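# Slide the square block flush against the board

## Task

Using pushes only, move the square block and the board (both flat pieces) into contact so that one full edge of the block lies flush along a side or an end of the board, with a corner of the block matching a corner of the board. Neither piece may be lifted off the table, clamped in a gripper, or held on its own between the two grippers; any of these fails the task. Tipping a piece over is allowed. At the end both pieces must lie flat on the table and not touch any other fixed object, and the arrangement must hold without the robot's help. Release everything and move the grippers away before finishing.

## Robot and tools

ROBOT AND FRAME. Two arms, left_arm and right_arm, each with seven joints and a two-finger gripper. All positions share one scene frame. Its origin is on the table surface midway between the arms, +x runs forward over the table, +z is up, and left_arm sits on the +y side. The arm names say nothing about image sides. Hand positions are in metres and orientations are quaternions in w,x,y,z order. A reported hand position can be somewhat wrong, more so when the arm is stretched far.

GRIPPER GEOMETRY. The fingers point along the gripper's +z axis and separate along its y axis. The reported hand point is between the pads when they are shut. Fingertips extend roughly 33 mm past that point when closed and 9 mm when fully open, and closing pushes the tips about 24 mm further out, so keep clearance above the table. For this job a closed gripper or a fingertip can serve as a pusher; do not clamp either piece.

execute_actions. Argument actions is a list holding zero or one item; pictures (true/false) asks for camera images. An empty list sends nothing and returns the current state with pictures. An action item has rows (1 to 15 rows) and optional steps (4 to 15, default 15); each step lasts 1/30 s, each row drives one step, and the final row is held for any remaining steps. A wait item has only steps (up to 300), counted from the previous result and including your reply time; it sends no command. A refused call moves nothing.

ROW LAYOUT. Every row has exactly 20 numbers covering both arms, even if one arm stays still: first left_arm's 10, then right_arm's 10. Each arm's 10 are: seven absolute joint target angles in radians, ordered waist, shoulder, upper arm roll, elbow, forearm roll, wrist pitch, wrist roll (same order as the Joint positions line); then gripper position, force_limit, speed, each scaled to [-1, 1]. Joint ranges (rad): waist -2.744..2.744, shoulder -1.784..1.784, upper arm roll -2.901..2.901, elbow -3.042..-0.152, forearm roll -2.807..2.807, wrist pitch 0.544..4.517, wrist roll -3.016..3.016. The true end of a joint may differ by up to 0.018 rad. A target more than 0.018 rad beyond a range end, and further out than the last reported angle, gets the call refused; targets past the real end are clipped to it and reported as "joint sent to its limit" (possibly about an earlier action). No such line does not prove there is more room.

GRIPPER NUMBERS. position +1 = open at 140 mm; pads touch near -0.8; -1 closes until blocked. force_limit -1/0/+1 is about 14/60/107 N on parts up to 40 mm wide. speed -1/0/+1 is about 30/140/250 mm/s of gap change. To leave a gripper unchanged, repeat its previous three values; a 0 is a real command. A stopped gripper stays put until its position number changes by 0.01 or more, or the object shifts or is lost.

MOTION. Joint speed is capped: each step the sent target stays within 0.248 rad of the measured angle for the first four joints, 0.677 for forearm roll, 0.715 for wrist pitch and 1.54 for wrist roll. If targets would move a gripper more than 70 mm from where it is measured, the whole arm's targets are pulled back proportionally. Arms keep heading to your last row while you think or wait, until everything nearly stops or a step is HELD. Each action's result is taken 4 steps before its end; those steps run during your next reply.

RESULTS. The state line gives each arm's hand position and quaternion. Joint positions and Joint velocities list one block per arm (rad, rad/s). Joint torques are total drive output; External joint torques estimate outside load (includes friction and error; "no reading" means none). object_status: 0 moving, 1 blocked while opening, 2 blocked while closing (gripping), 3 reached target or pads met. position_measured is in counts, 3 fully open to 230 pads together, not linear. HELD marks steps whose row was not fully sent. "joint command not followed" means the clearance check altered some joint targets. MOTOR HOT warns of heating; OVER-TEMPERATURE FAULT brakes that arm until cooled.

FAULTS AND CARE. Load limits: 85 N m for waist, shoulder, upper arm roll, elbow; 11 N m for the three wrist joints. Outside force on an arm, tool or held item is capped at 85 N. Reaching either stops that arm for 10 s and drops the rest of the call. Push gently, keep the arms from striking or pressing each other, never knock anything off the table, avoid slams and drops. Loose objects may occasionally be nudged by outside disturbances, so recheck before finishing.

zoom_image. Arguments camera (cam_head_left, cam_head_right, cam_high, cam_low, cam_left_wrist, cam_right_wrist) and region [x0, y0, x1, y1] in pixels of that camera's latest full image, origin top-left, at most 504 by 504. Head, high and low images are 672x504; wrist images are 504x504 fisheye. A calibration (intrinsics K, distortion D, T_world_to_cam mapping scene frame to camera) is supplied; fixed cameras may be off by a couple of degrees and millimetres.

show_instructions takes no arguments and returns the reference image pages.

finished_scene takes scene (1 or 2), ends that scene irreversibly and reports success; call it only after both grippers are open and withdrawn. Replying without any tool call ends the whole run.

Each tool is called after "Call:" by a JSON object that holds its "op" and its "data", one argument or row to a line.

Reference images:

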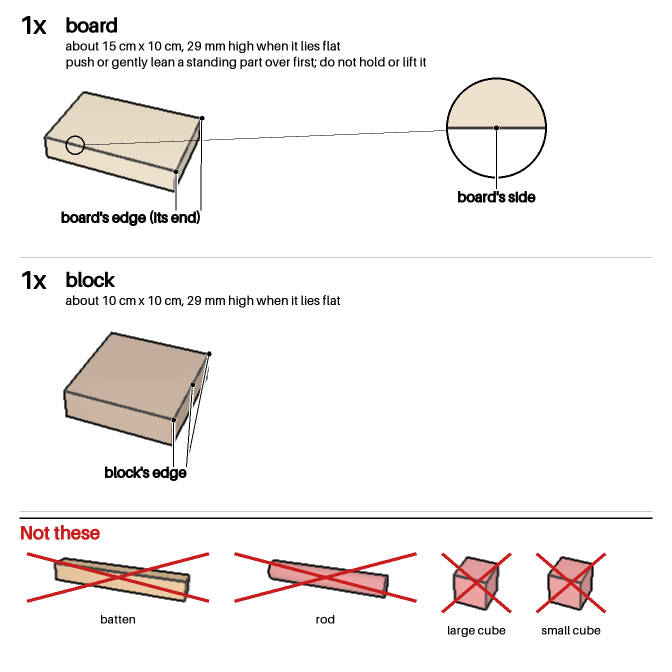

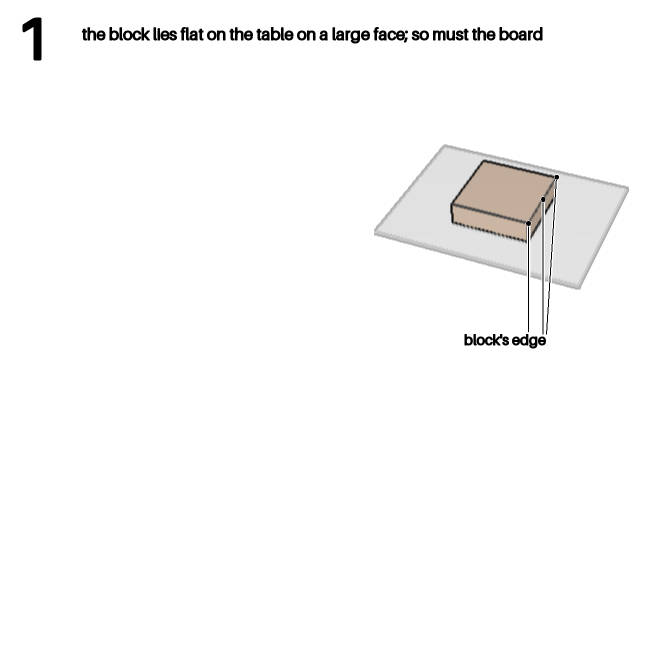

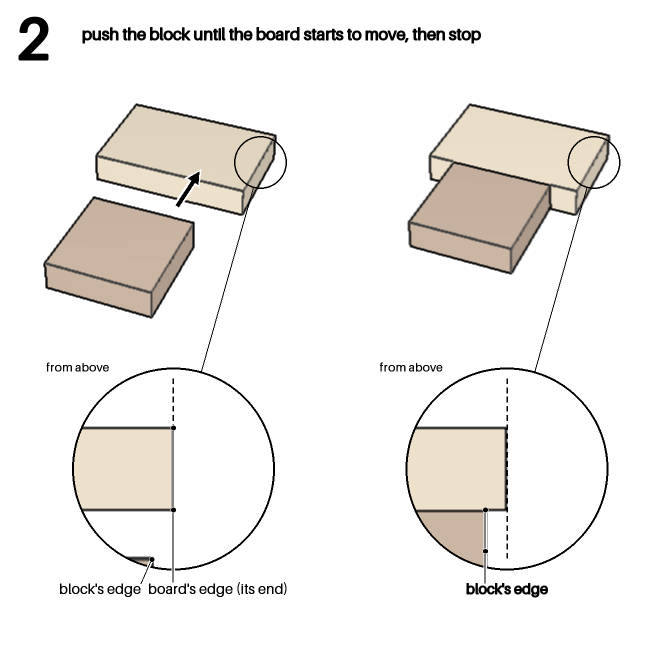

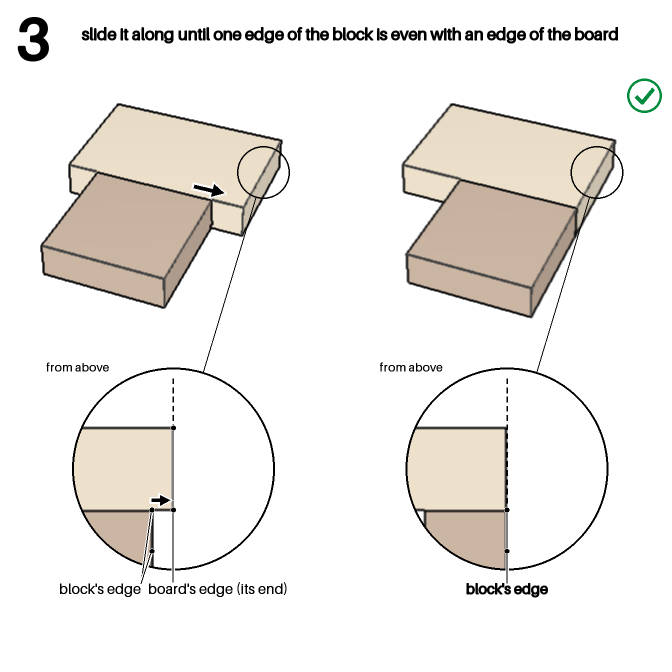

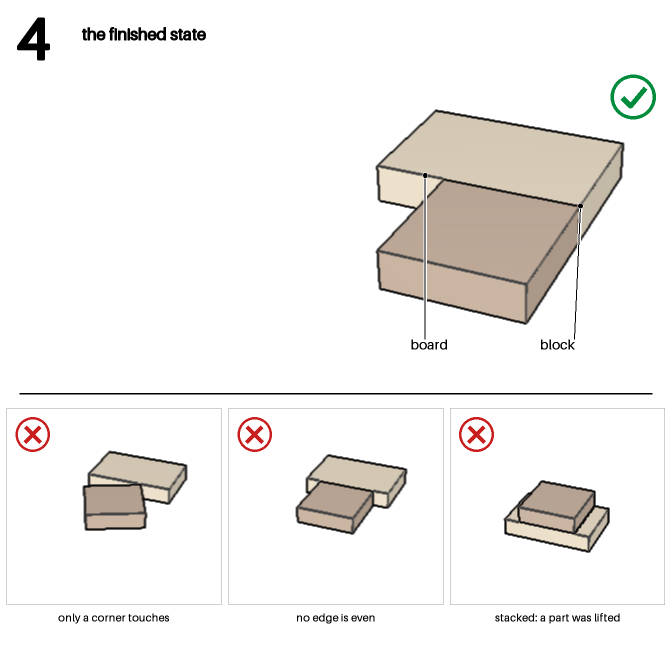

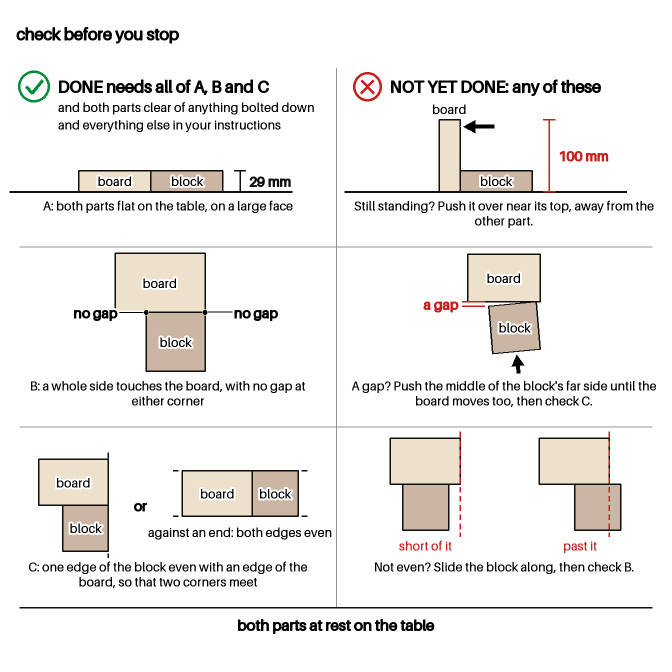

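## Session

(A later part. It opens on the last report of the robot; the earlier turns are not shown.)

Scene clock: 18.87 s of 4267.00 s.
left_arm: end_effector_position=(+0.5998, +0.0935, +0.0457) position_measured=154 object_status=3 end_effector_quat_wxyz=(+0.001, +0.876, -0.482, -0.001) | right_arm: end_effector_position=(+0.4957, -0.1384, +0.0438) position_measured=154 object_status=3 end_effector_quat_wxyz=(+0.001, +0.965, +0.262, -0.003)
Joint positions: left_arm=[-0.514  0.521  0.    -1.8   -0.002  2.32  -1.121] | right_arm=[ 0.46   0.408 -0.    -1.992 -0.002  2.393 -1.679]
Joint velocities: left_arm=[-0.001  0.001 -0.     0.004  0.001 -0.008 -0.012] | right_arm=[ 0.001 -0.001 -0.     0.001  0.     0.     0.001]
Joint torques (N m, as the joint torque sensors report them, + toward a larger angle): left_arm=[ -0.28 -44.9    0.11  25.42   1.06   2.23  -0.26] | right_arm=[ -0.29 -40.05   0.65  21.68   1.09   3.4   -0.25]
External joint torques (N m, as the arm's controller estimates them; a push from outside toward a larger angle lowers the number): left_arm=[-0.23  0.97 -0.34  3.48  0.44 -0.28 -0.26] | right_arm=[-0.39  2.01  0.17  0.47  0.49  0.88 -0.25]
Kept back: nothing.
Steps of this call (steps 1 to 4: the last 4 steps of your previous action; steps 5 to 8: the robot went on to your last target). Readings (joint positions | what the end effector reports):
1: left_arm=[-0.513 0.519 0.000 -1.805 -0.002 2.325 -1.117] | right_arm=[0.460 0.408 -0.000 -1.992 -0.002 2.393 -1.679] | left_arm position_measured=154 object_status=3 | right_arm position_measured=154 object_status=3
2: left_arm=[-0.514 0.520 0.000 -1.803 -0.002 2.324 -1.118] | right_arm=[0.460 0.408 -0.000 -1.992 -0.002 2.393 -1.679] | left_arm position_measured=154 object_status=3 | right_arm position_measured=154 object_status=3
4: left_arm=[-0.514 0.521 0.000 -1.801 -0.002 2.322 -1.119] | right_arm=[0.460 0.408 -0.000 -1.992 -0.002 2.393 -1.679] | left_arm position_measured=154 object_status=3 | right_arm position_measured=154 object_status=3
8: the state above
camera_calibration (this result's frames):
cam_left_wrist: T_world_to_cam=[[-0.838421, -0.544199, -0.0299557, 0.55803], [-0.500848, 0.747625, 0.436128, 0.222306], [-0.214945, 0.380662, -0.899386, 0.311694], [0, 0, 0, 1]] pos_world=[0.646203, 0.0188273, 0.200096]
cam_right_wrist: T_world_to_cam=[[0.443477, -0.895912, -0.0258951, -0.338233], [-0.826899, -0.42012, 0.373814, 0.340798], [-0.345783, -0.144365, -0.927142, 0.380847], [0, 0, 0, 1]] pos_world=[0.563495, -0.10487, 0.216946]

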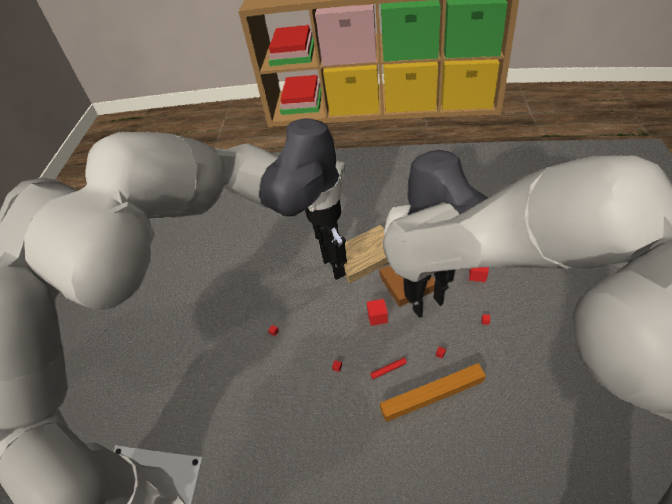

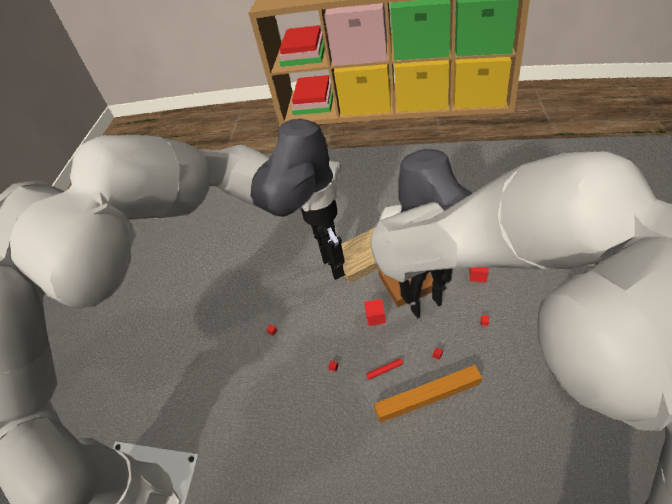

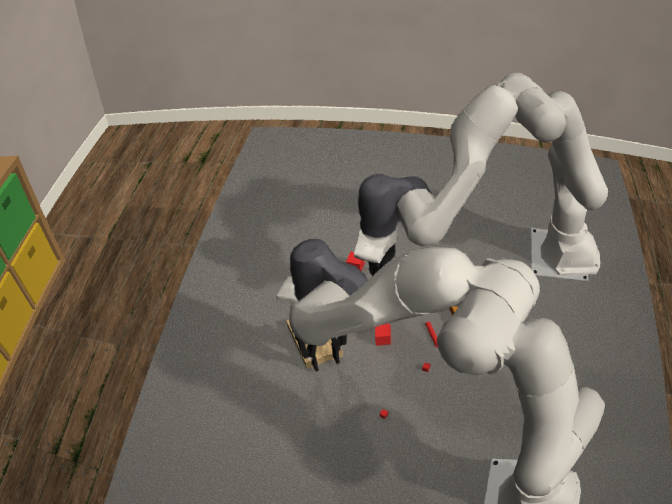

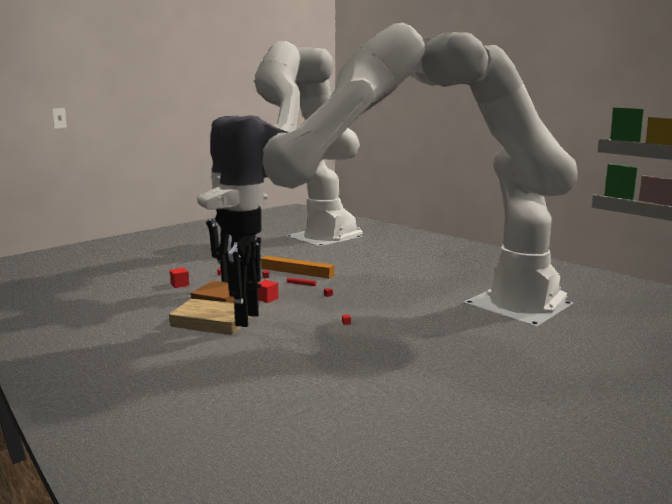

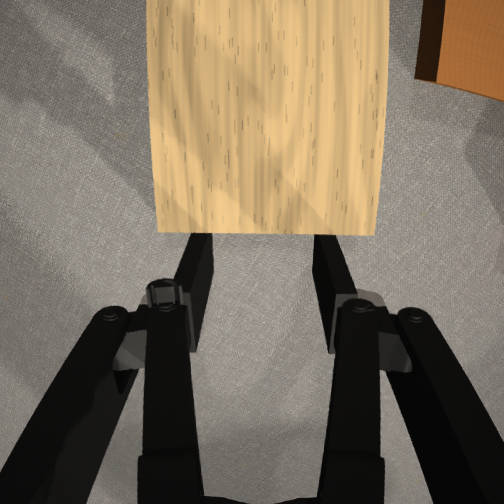

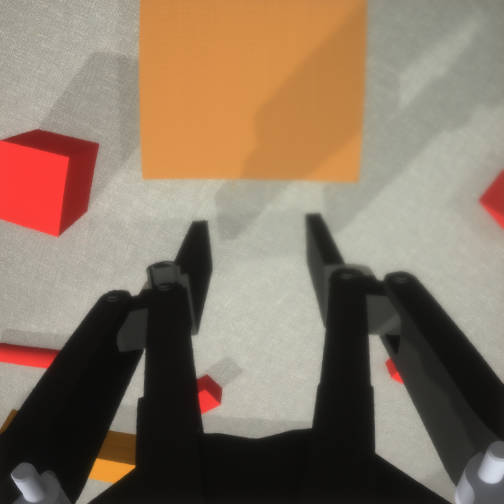

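Call:
{"op": "execute_actions", "data": {
  "actions": [
    {"rows": [
[-0.5155,0.5255,0,-1.7941,0,2.314,-1.131,-0.2,0,0.5, 0.4612,0.4124,0,-1.9849,0,2.385,-1.691,-0.2,0,0.5],
[-0.516,0.5274,0,-1.791,0,2.312,-1.132,-0.2,0,0.5, 0.4619,0.4178,0,-1.9761,0,2.379,-1.691,-0.2,0,0.5],
[-0.5166,0.5293,0,-1.7878,0,2.31,-1.133,-0.2,0,0.5, 0.4627,0.4244,0,-1.9655,0,2.3737,-1.691,-0.2,0,0.5],
[-0.5171,0.5312,0,-1.7847,0,2.309,-1.134,-0.2,0,0.5, 0.4635,0.4309,0,-1.9549,0,2.3698,-1.691,-0.2,0,0.5],
[-0.5176,0.5331,0,-1.7815,0,2.308,-1.1352,-0.2,0,0.5, 0.4644,0.4374,0,-1.9443,0,2.366,-1.691,-0.2,0,0.5],
[-0.5181,0.535,0,-1.7783,0,2.307,-1.1352,-0.2,0,0.5, 0.4652,0.444,0,-1.9337,0,2.3621,-1.691,-0.2,0,0.5],
[-0.5186,0.5369,0,-1.7752,0,2.306,-1.1352,-0.2,0,0.5, 0.466,0.4505,0,-1.9231,0,2.3582,-1.691,-0.2,0,0.5],
[-0.5192,0.5388,0,-1.772,0,2.305,-1.1352,-0.2,0,0.5, 0.4668,0.4571,0,-1.9125,0,2.3544,-1.691,-0.2,0,0.5],
[-0.5197,0.5407,0,-1.7689,0,2.3044,-1.1352,-0.2,0,0.5, 0.4677,0.4636,0,-1.9019,0,2.3505,-1.691,-0.2,0,0.5],
[-0.5202,0.5426,0,-1.7657,0,2.3044,-1.1352,-0.2,0,0.5, 0.4685,0.4701,0,-1.8913,0,2.3466,-1.691,-0.2,0,0.5],
[-0.5202,0.5426,0,-1.7657,0,2.3044,-1.1352,-0.2,0,0.5, 0.4693,0.4767,0,-1.8807,0,2.3428,-1.691,-0.2,0,0.5],
[-0.5202,0.5426,0,-1.7657,0,2.3044,-1.1352,-0.2,0,0.5, 0.4702,0.4832,0,-1.8701,0,2.3389,-1.691,-0.2,0,0.5],
[-0.5202,0.5426,0,-1.7657,0,2.3044,-1.1352,-0.2,0,0.5, 0.471,0.4898,0,-1.8596,0,2.335,-1.691,-0.2,0,0.5],
[-0.5202,0.5426,0,-1.7657,0,2.3044,-1.1352,-0.2,0,0.5, 0.4717,0.4952,0,-1.8507,0,2.3318,-1.691,-0.2,0,0.5],
[-0.5202,0.5426,0,-1.7657,0,2.3044,-1.1352,-0.2,0,0.5, 0.4724,0.5007,0,-1.8419,0,2.3286,-1.691,-0.2,0,0.5]], "steps": 15}
  ]
}}

Call:
{"op": "execute_actions", "data": {
  "actions": [
    {"rows": [
[-0.5202,0.5426,0,-1.7657,0,2.3044,-1.1352,-0.2,0,0.5, 0.4731,0.5061,0,-1.8331,0,2.3286,-1.691,-0.2,0,0.5],
[-0.5202,0.5426,0,-1.7657,0,2.3044,-1.1352,-0.2,0,0.5, 0.4737,0.5105,0,-1.826,0,2.3286,-1.691,-0.2,0,0.5],
[-0.5202,0.5426,0,-1.7657,0,2.3044,-1.1352,-0.2,0,0.5, 0.4741,0.5137,0,-1.8207,0,2.3286,-1.691,-0.2,0,0.5],
[-0.5202,0.5426,0,-1.7657,0,2.3044,-1.1352,-0.2,0,0.5, 0.4744,0.5159,0,-1.8172,0,2.3286,-1.691,-0.2,0,0.5],
[-0.5202,0.5426,0,-1.7657,0,2.3044,-1.1352,-0.2,0,0.5, 0.4745,0.517,0,-1.8154,0,2.3286,-1.691,-0.2,0,0.5]], "steps": 15}
  ],
  "pictures": true
}}

Scene clock: 23.70 s of 4267.00 s.
left_arm: end_effector_position=(+0.6036, +0.0880, +0.0458) position_measured=154 object_status=3 end_effector_quat_wxyz=(+0.001, +0.877, -0.481, -0.001) | right_arm: end_effector_position=(+0.5143, -0.1263, +0.0438) position_measured=154 object_status=3 end_effector_quat_wxyz=(+0.001, +0.964, +0.267, -0.002)
Joint positions: left_arm=[-0.518  0.538  0.    -1.772 -0.002  2.309 -1.128] | right_arm=[ 0.465  0.461 -0.    -1.905 -0.002  2.363 -1.683]
Joint velocities: left_arm=[-0.014  0.036  0.001  0.057  0.    -0.014 -0.008] | right_arm=[ 0.022  0.184  0.     0.29  -0.001 -0.09  -0.005]
Joint torques (N m, as the joint torque sensors report them, + toward a larger angle): left_arm=[  0.15 -45.39   0.22  24.42   1.11   2.16  -0.14] | right_arm=[  1.1  -42.1    1.21  21.65   1.21   1.69  -0.23]
External joint torques (N m, as the arm's controller estimates them; a push from outside toward a larger angle lowers the number): left_arm=[ 0.01  1.21 -0.35  2.58  0.49 -0.3  -0.14] | right_arm=[ 1.48  2.46  1.04  1.41  0.59 -0.39 -0.25]
Steps of this call (steps 1 to 15: the robot went on to your last target; steps 16 to 90: nothing new was sent; then 1.47 s passed at rest; steps 91 to 101: the first 11 steps of this action). Readings (joint positions | what the end effector reports):
91: left_arm=[-0.514 0.522 0.000 -1.799 -0.002 2.318 -1.125] | right_arm=[0.460 0.408 -0.000 -1.991 -0.002 2.393 -1.679] | left_arm position_measured=154 object_status=3 | right_arm position_measured=154 object_status=3
92: left_arm=[-0.514 0.523 0.000 -1.797 -0.002 2.318 -1.125] | right_arm=[0.460 0.410 -0.000 -1.988 -0.002 2.391 -1.680] | left_arm position_measured=154 object_status=3 | right_arm position_measured=154 object_status=3
94: left_arm=[-0.514 0.526 0.000 -1.792 -0.002 2.315 -1.126] | right_arm=[0.460 0.419 -0.000 -1.974 -0.002 2.386 -1.681] | left_arm position_measured=154 object_status=3 | right_arm position_measured=154 object_status=3
98: left_arm=[-0.516 0.533 0.000 -1.781 -0.002 2.311 -1.127] | right_arm=[0.463 0.442 -0.000 -1.936 -0.002 2.374 -1.683] | left_arm position_measured=154 object_status=3 | right_arm position_measured=154 object_status=3
101: the state above

Scene clock: 24.20 s of 4267.00 s.
left_arm: end_effector_position=(+0.6039, +0.0872, +0.0458) position_measured=154 object_status=3 end_effector_quat_wxyz=(+0.001, +0.877, -0.481, -0.001) | right_arm: end_effector_position=(+0.5315, -0.1135, +0.0431) position_measured=154 object_status=3 end_effector_quat_wxyz=(+0.001, +0.963, +0.271, +0.000)
Joint positions: left_arm=[-0.519  0.54   0.    -1.768 -0.002  2.307 -1.13 ] | right_arm=[ 0.472  0.515 -0.    -1.819 -0.002  2.334 -1.685]
Joint velocities: left_arm=[-0.    -0.     0.001  0.001 -0.001 -0.    -0.001] | right_arm=[-0.001  0.003  0.     0.009 -0.    -0.012 -0.001]
Joint torques (N m, as the joint torque sensors report them, + toward a larger angle): left_arm=[ -0.69 -45.36   0.44  24.46   1.11   2.1   -0.2 ] | right_arm=[  1.12 -42.68   0.53  23.35   1.19   2.07  -0.24]
External joint torques (N m, as the arm's controller estimates them; a push from outside toward a larger angle lowers the number): left_arm=[-0.68  1.07 -0.06  2.4   0.48 -0.41 -0.2 ] | right_arm=[ 1.33  3.1   0.22  1.45  0.55 -0.44 -0.24]
Steps of this call (steps 1 to 4: the last 4 steps of your previous action; steps 5 to 15: the first 11 steps of this action). Readings (joint positions | what the end effector reports):
5: left_arm=[-0.518 0.540 0.000 -1.768 -0.002 2.307 -1.129] | right_arm=[0.469 0.493 -0.000 -1.855 -0.002 2.345 -1.684] | left_arm position_measured=154 object_status=3 | right_arm position_measured=154 object_status=3
6: left_arm=[-0.518 0.540 0.000 -1.768 -0.002 2.307 -1.129] | right_arm=[0.470 0.498 -0.000 -1.847 -0.002 2.343 -1.684] | left_arm position_measured=154 object_status=3 | right_arm position_measured=154 object_status=3
8: left_arm=[-0.518 0.540 0.000 -1.768 -0.002 2.307 -1.129] | right_arm=[0.471 0.507 -0.000 -1.833 -0.002 2.340 -1.684] | left_arm position_measured=154 object_status=3 | right_arm position_measured=154 object_status=3
12: left_arm=[-0.519 0.540 0.000 -1.768 -0.002 2.307 -1.130] | right_arm=[0.472 0.514 -0.000 -1.821 -0.002 2.336 -1.685] | left_arm position_measured=154 object_status=3 | right_arm position_measured=154 object_status=3
15: the state above
camera_calibration (this result's frames):
cam_left_wrist: T_world_to_cam=[[-0.836421, -0.547279, -0.0297574, 0.557111], [-0.503425, 0.745664, 0.436519, 0.230745], [-0.216708, 0.380094, -0.899203, 0.316165], [0, 0, 0, 1]] pos_world=[0.650658, 0.012664, 0.200151]
cam_right_wrist: T_world_to_cam=[[0.460074, -0.887515, -0.0254865, -0.339709], [-0.821318, -0.436312, 0.367516, 0.376682], [-0.337296, -0.148152, -0.929668, 0.391333], [0, 0, 0, 1]] pos_world=[0.597662, -0.0791694, 0.216716]

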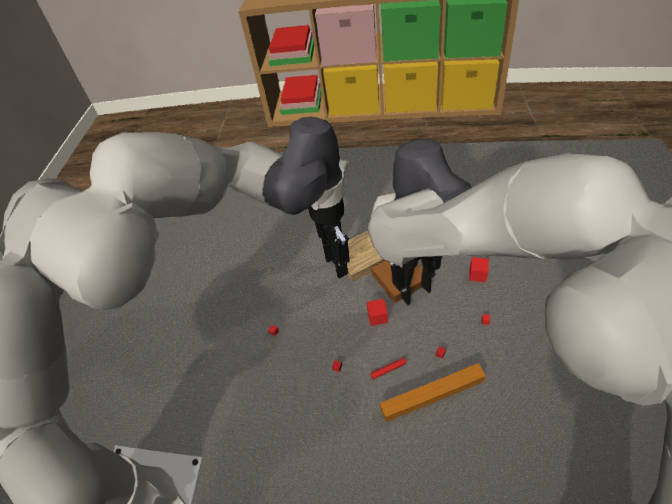

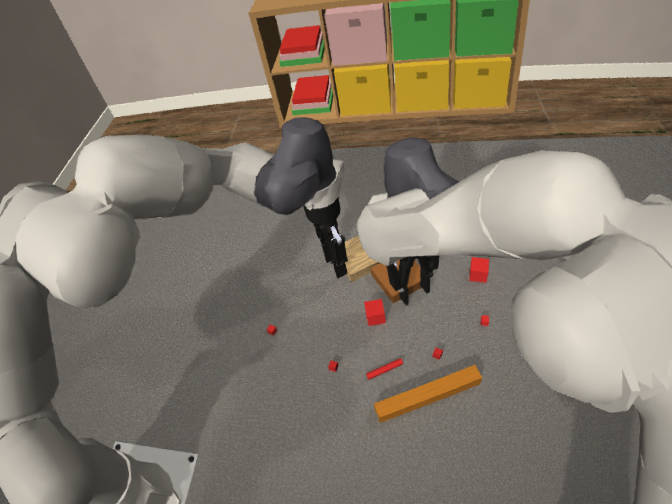

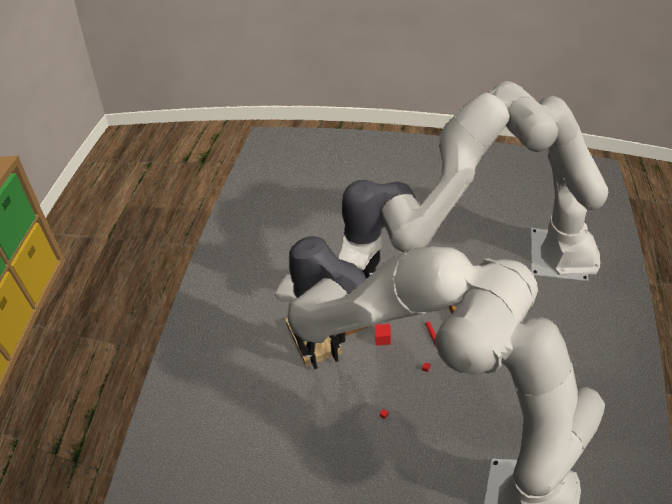

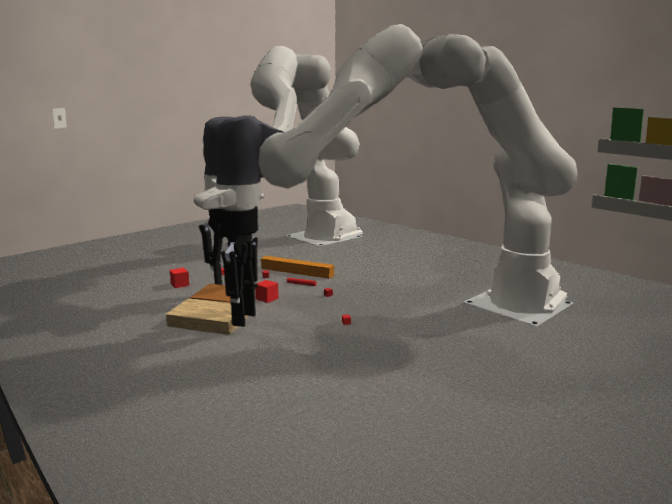

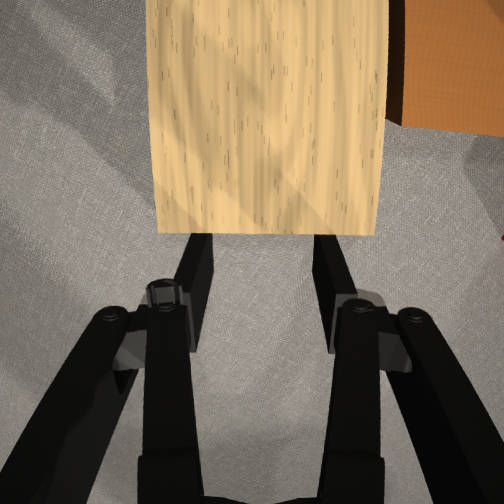

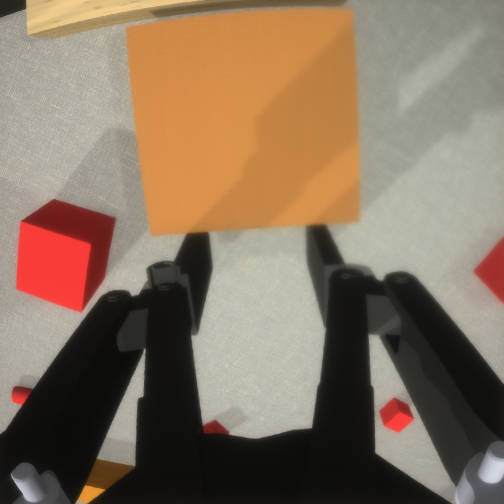

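Call:
{"op": "zoom_image", "data": {
  "camera": "cam_right_wrist",
  "region": [280, 0, 400, 60]
}}

Call:
{"op": "zoom_image", "data": {
  "camera": "cam_left_wrist",
  "region": [340, 0, 504, 250]
}}

Call:
{"op": "zoom_image", "data": {
  "camera": "cam_low",
  "region": [155, 270, 255, 340]
}}

Region (280, 0, 400, 60) of cam_right_wrist's 504x504 image, scaled by 4.200, with more detail than that image has.

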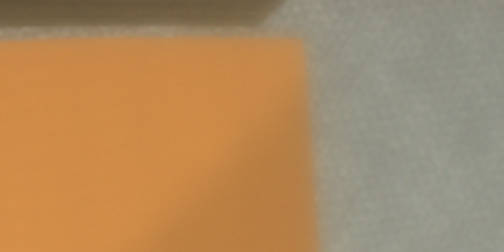

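Region (340, 0, 504, 250) of cam_left_wrist's 504x504 image, scaled by 2.016, with more detail than that image has; it fills the left 331 columns of this view, and the rest is white.

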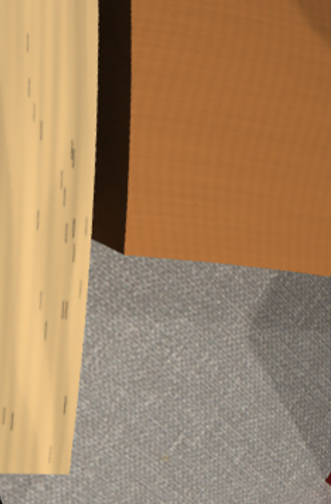

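Region (155, 270, 255, 340) of cam_low's 672x504 image, scaled by 5.040, with more detail than that image has; it fills the top 353 rows of this view, and the rest is white.

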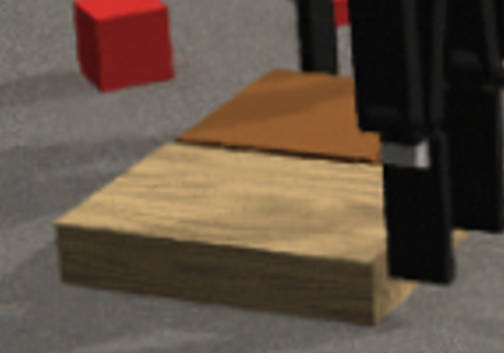

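Call:
{"op": "execute_actions", "data": {
  "actions": [
    {"rows": [
[-0.518,0.536,0,-1.776,0,2.313,-1.13,-0.2,0,0.5, 0.4745,0.517,0,-1.8154,0,2.3265,-1.691,-0.2,0,0.5],
[-0.516,0.529,0,-1.788,0,2.32,-1.13,-0.2,0,0.5, 0.4745,0.5191,0,-1.8118,0,2.3245,-1.691,-0.2,0,0.5],
[-0.514,0.522,0,-1.8,0,2.327,-1.13,-0.2,0,0.5, 0.4745,0.5213,0,-1.8083,0,2.323,-1.691,-0.2,0,0.5],
[-0.512,0.514,0,-1.813,0,2.334,-1.13,-0.2,0,0.5, 0.4745,0.5234,0,-1.8047,0,2.3215,-1.691,-0.2,0,0.5],
[-0.51,0.506,0,-1.826,0,2.34,-1.13,-0.2,0,0.5, 0.4745,0.5255,0,-1.8012,0,2.32,-1.691,-0.2,0,0.5],
[-0.508,0.498,0,-1.839,0,2.345,-1.13,-0.2,0,0.5, 0.4745,0.5276,0,-1.7976,0,2.3186,-1.691,-0.2,0,0.5],
[-0.505,0.488,0,-1.852,0,2.348,-1.13,-0.2,0,0.5, 0.4745,0.5298,0,-1.7941,0,2.3171,-1.691,-0.2,0,0.5],
[-0.502,0.476,0,-1.865,0,2.348,-1.13,-0.2,0,0.5, 0.4745,0.5319,0,-1.7905,0,2.3157,-1.691,-0.2,0,0.5],
[-0.498,0.46,0,-1.878,0,2.345,-1.13,-0.2,0,0.5, 0.4745,0.534,0,-1.7869,0,2.3143,-1.691,-0.2,0,0.5],
[-0.494,0.442,0,-1.891,0,2.34,-1.13,-0.2,0,0.5, 0.4745,0.5361,0,-1.7834,0,2.3128,-1.691,-0.2,0,0.5],
[-0.488,0.422,0,-1.904,0,2.33,-1.13,-0.2,0,0.5, 0.4745,0.5383,0,-1.7798,0,2.3114,-1.691,-0.2,0,0.5],
[-0.48,0.4,0,-1.917,0,2.32,-1.13,-0.2,0,0.5, 0.4745,0.5404,0,-1.7763,0,2.3114,-1.691,-0.2,0,0.5],
[-0.47,0.376,0,-1.93,0,2.31,-1.13,-0.2,0,0.5, 0.4745,0.5425,0,-1.7727,0,2.3114,-1.691,-0.2,0,0.5],
[-0.458,0.35,0,-1.943,0,2.3,-1.13,-0.2,0,0.5, 0.4745,0.5425,0,-1.7727,0,2.3114,-1.691,-0.2,0,0.5],
[-0.444,0.322,0,-1.956,0,2.29,-1.13,-0.2,0,0.5, 0.4745,0.5425,0,-1.7727,0,2.3114,-1.691,-0.2,0,0.5]], "steps": 15}
  ]
}}

Call:
{"op": "execute_actions", "data": {
  "actions": [
    {"rows": [
[-0.425,0.29,0,-1.97,0,2.27,-1.13,-0.2,0,0.5, 0.4745,0.5425,0,-1.7727,0,2.3114,-1.691,-0.2,0,0.5],
[-0.4,0.26,0,-1.985,0,2.25,-1.13,-0.2,0,0.5, 0.4745,0.5425,0,-1.7727,0,2.3114,-1.691,-0.2,0,0.5],
[-0.375,0.23,0,-2.0,0,2.235,-1.13,-0.2,0,0.5, 0.4745,0.5425,0,-1.7727,0,2.3114,-1.691,-0.2,0,0.5],
[-0.35,0.2,0,-2.015,0,2.22,-1.13,-0.2,0,0.5, 0.4745,0.5425,0,-1.7727,0,2.3114,-1.691,-0.2,0,0.5],
[-0.325,0.17,0,-2.03,0,2.205,-1.13,-0.2,0,0.5, 0.4745,0.5425,0,-1.7727,0,2.3114,-1.691,-0.2,0,0.5],
[-0.3,0.14,0,-2.045,0,2.19,-1.13,-0.2,0,0.5, 0.4745,0.5425,0,-1.7727,0,2.3114,-1.691,-0.2,0,0.5],
[-0.275,0.11,0,-2.06,0,2.175,-1.13,-0.2,0,0.5, 0.4745,0.5425,0,-1.7727,0,2.3114,-1.691,-0.2,0,0.5],
[-0.25,0.085,0,-2.075,0,2.165,-1.13,-0.2,0,0.5, 0.4745,0.5425,0,-1.7727,0,2.3114,-1.691,-0.2,0,0.5],
[-0.225,0.06,0,-2.09,0,2.155,-1.13,-0.2,0,0.5, 0.4745,0.5425,0,-1.7727,0,2.3114,-1.691,-0.2,0,0.5],
[-0.205,0.04,0,-2.1,0,2.145,-1.13,-0.2,0,0.5, 0.4745,0.5425,0,-1.7727,0,2.3114,-1.691,-0.2,0,0.5],
[-0.19,0.025,0,-2.11,0,2.14,-1.13,-0.2,0,0.5, 0.4745,0.5425,0,-1.7727,0,2.3114,-1.691,-0.2,0,0.5],
[-0.18,0.015,0,-2.115,0,2.13,-1.13,-0.2,0,0.5, 0.4745,0.5425,0,-1.7727,0,2.3114,-1.691,-0.2,0,0.5]], "steps": 15}
  ],
  "pictures": true
}}

Scene clock: 25.90 s of 4267.00 s.
left_arm: end_effector_position=(+0.5866, +0.1117, +0.0506) position_measured=154 object_status=3 end_effector_quat_wxyz=(+0.000, +0.881, -0.473, -0.005) | right_arm: end_effector_position=(+0.5369, -0.1109, +0.0431) position_measured=154 object_status=3 end_effector_quat_wxyz=(+0.001, +0.963, +0.271, -0.000)
Joint positions: left_arm=[-0.5    0.464 -0.    -1.878 -0.002  2.332 -1.13 ] | right_arm=[ 0.473  0.532 -0.    -1.79  -0.002  2.321 -1.685]
Joint velocities: left_arm=[ 0.119 -0.434 -0.001 -0.371 -0.002 -0.027 -0.002] | right_arm=[ 0.     0.06   0.001  0.098  0.001 -0.033 -0.   ]
Joint torques (N m, as the joint torque sensors report them, + toward a larger angle): left_arm=[  2.32 -48.31   0.26  25.58   1.11   2.74   0.1 ] | right_arm=[  1.33 -43.72   0.96  23.21   1.17   1.99  -0.21]
External joint torques (N m, as the arm's controller estimates them; a push from outside toward a larger angle lowers the number): left_arm=[ 1.89 -1.95 -1.05 -0.03  0.48 -0.32  0.1 ] | right_arm=[ 1.31  2.73  0.45  1.62  0.52 -0.45 -0.21]
Steps of this call (steps 1 to 4: the last 4 steps of your previous action; steps 5 to 15: the robot went on to your last target; steps 16 to 40: nothing new was sent; steps 41 to 51: the first 11 steps of this action). Readings (joint positions | what the end effector reports):
41: left_arm=[-0.519 0.540 0.000 -1.769 -0.002 2.307 -1.130] | right_arm=[0.472 0.515 -0.000 -1.818 -0.002 2.332 -1.685] | left_arm position_measured=154 object_status=3 | right_arm position_measured=154 object_status=3
42: left_arm=[-0.519 0.537 0.000 -1.774 -0.002 2.309 -1.130] | right_arm=[0.472 0.516 -0.000 -1.817 -0.002 2.331 -1.685] | left_arm position_measured=154 object_status=3 | right_arm position_measured=154 object_status=3
44: left_arm=[-0.517 0.529 0.000 -1.791 -0.002 2.315 -1.130] | right_arm=[0.472 0.518 -0.000 -1.813 -0.002 2.329 -1.685] | left_arm position_measured=154 object_status=3 | right_arm position_measured=154 object_status=3
48: left_arm=[-0.510 0.500 0.000 -1.838 -0.002 2.330 -1.130] | right_arm=[0.473 0.526 -0.000 -1.800 -0.002 2.325 -1.685] | left_arm position_measured=154 object_status=3 | right_arm position_measured=154 object_status=3
51: the state above

Scene clock: 26.40 s of 4267.00 s.
left_arm: end_effector_position=(+0.5975, +0.2848, +0.1889) position_measured=154 object_status=3 end_effector_quat_wxyz=(-0.001, +0.937, -0.349, +0.023) | right_arm: end_effector_position=(+0.5396, -0.1096, +0.0430) position_measured=154 object_status=3 end_effector_quat_wxyz=(+0.001, +0.963, +0.271, -0.001)
Joint positions: left_arm=[-0.231  0.067  0.002 -2.079 -0.001  2.193 -1.13 ] | right_arm=[ 0.473  0.541 -0.    -1.775 -0.002  2.314 -1.686]
Joint velocities: left_arm=[ 0.619 -0.648  0.074 -0.326  0.    -0.304 -0.   ] | right_arm=[-0.     0.002  0.    -0.     0.001 -0.001  0.002]
Joint torques (N m, as the joint torque sensors report them, + toward a larger angle): left_arm=[ -4.94 -27.96  -5.57  22.08   1.16   2.04   0.09] | right_arm=[  1.11 -43.17   1.64  22.89   1.18   2.07  -0.33]
External joint torques (N m, as the arm's controller estimates them; a push from outside toward a larger angle lowers the number): left_arm=[ 1.71 -1.88  0.77 -0.06  0.53 -0.61  0.08] | right_arm=[ 1.01  3.08  1.06  0.96  0.53 -0.42 -0.33]
Steps of this call (steps 1 to 4: the last 4 steps of your previous action; steps 5 to 15: the first 11 steps of this action). Readings (joint positions | what the end effector reports):
5: left_arm=[-0.460 0.357 -0.003 -1.943 -0.002 2.309 -1.130] | right_arm=[0.473 0.540 -0.000 -1.778 -0.002 2.316 -1.685] | left_arm position_measured=154 object_status=3 | right_arm position_measured=154 object_status=3
6: left_arm=[-0.444 0.329 -0.004 -1.957 -0.002 2.299 -1.130] | right_arm=[0.473 0.540 -0.000 -1.777 -0.002 2.316 -1.685] | left_arm position_measured=154 object_status=3 | right_arm position_measured=154 object_status=3
8: left_arm=[-0.404 0.268 -0.005 -1.984 -0.002 2.277 -1.130] | right_arm=[0.473 0.540 -0.000 -1.776 -0.002 2.315 -1.686] | left_arm position_measured=154 object_status=3 | right_arm position_measured=154 object_status=3
12: left_arm=[-0.304 0.145 -0.002 -2.040 -0.001 2.228 -1.130] | right_arm=[0.473 0.541 -0.000 -1.776 -0.002 2.314 -1.686] | left_arm position_measured=154 object_status=3 | right_arm position_measured=154 object_status=3
15: the state above
camera_calibration (this result's frames):
cam_left_wrist: T_world_to_cam=[[-0.643513, -0.763807, -0.0498967, 0.614361], [-0.714797, 0.576347, 0.396094, 0.19987], [-0.273781, 0.290558, -0.916853, 0.431236], [0, 0, 0, 1]] pos_world=[0.656281, 0.22876, 0.346867]
cam_right_wrist: T_world_to_cam=[[0.460915, -0.887077, -0.0255389, -0.340359], [-0.820242, -0.436821, 0.369311, 0.384265], [-0.338763, -0.149273, -0.928955, 0.395191], [0, 0, 0, 1]] pos_world=[0.605943, -0.0750783, 0.216509]

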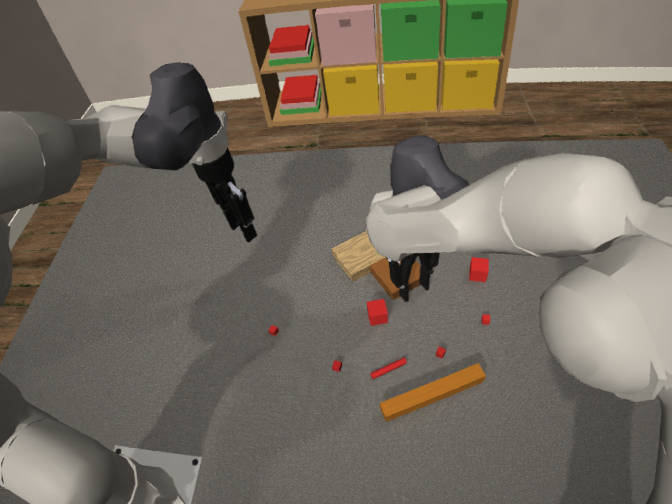

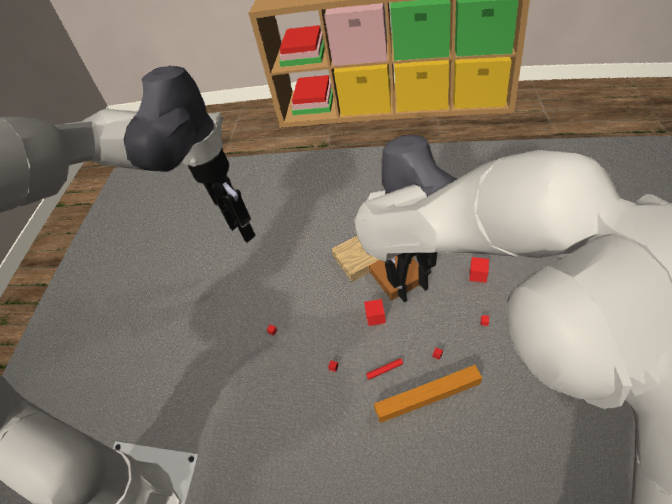

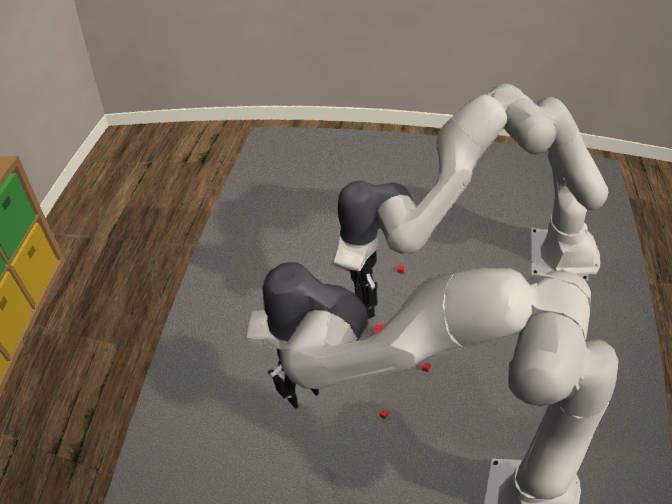

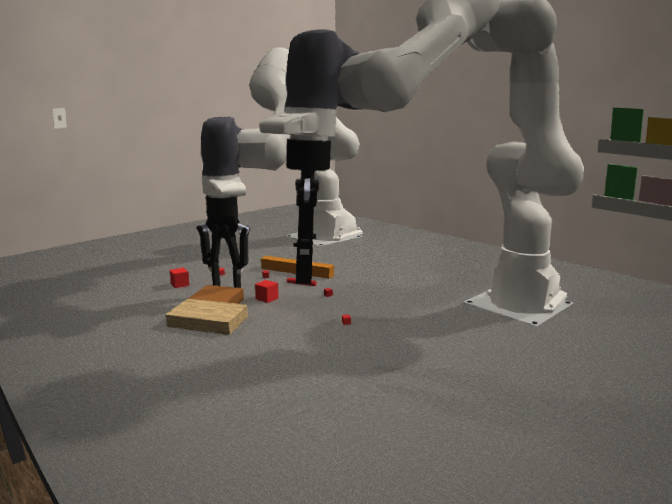

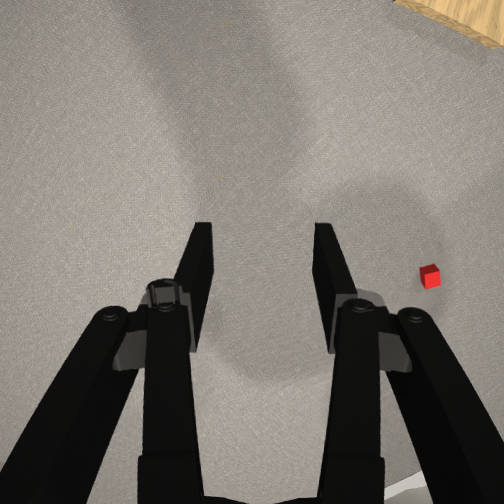

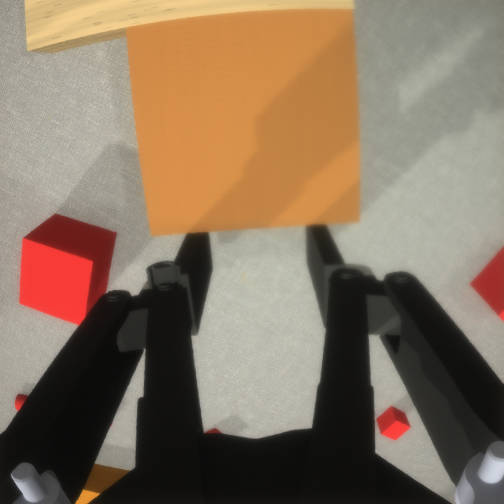

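Call:
{"op": "zoom_image", "data": {
  "camera": "cam_right_wrist",
  "region": [310, 0, 390, 40]
}}

Call:
{"op": "zoom_image", "data": {
  "camera": "cam_right_wrist",
  "region": [90, 0, 210, 60]
}}

Region (310, 0, 390, 40) of cam_right_wrist's 504x504 image, scaled by 6.300, with more detail than that image has.

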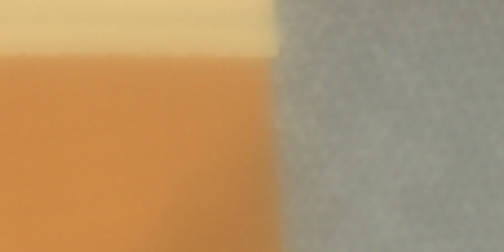

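Region (90, 0, 210, 60) of cam_right_wrist's 504x504 image, scaled by 4.200, with more detail than that image has.

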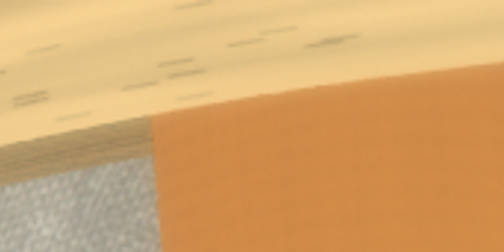

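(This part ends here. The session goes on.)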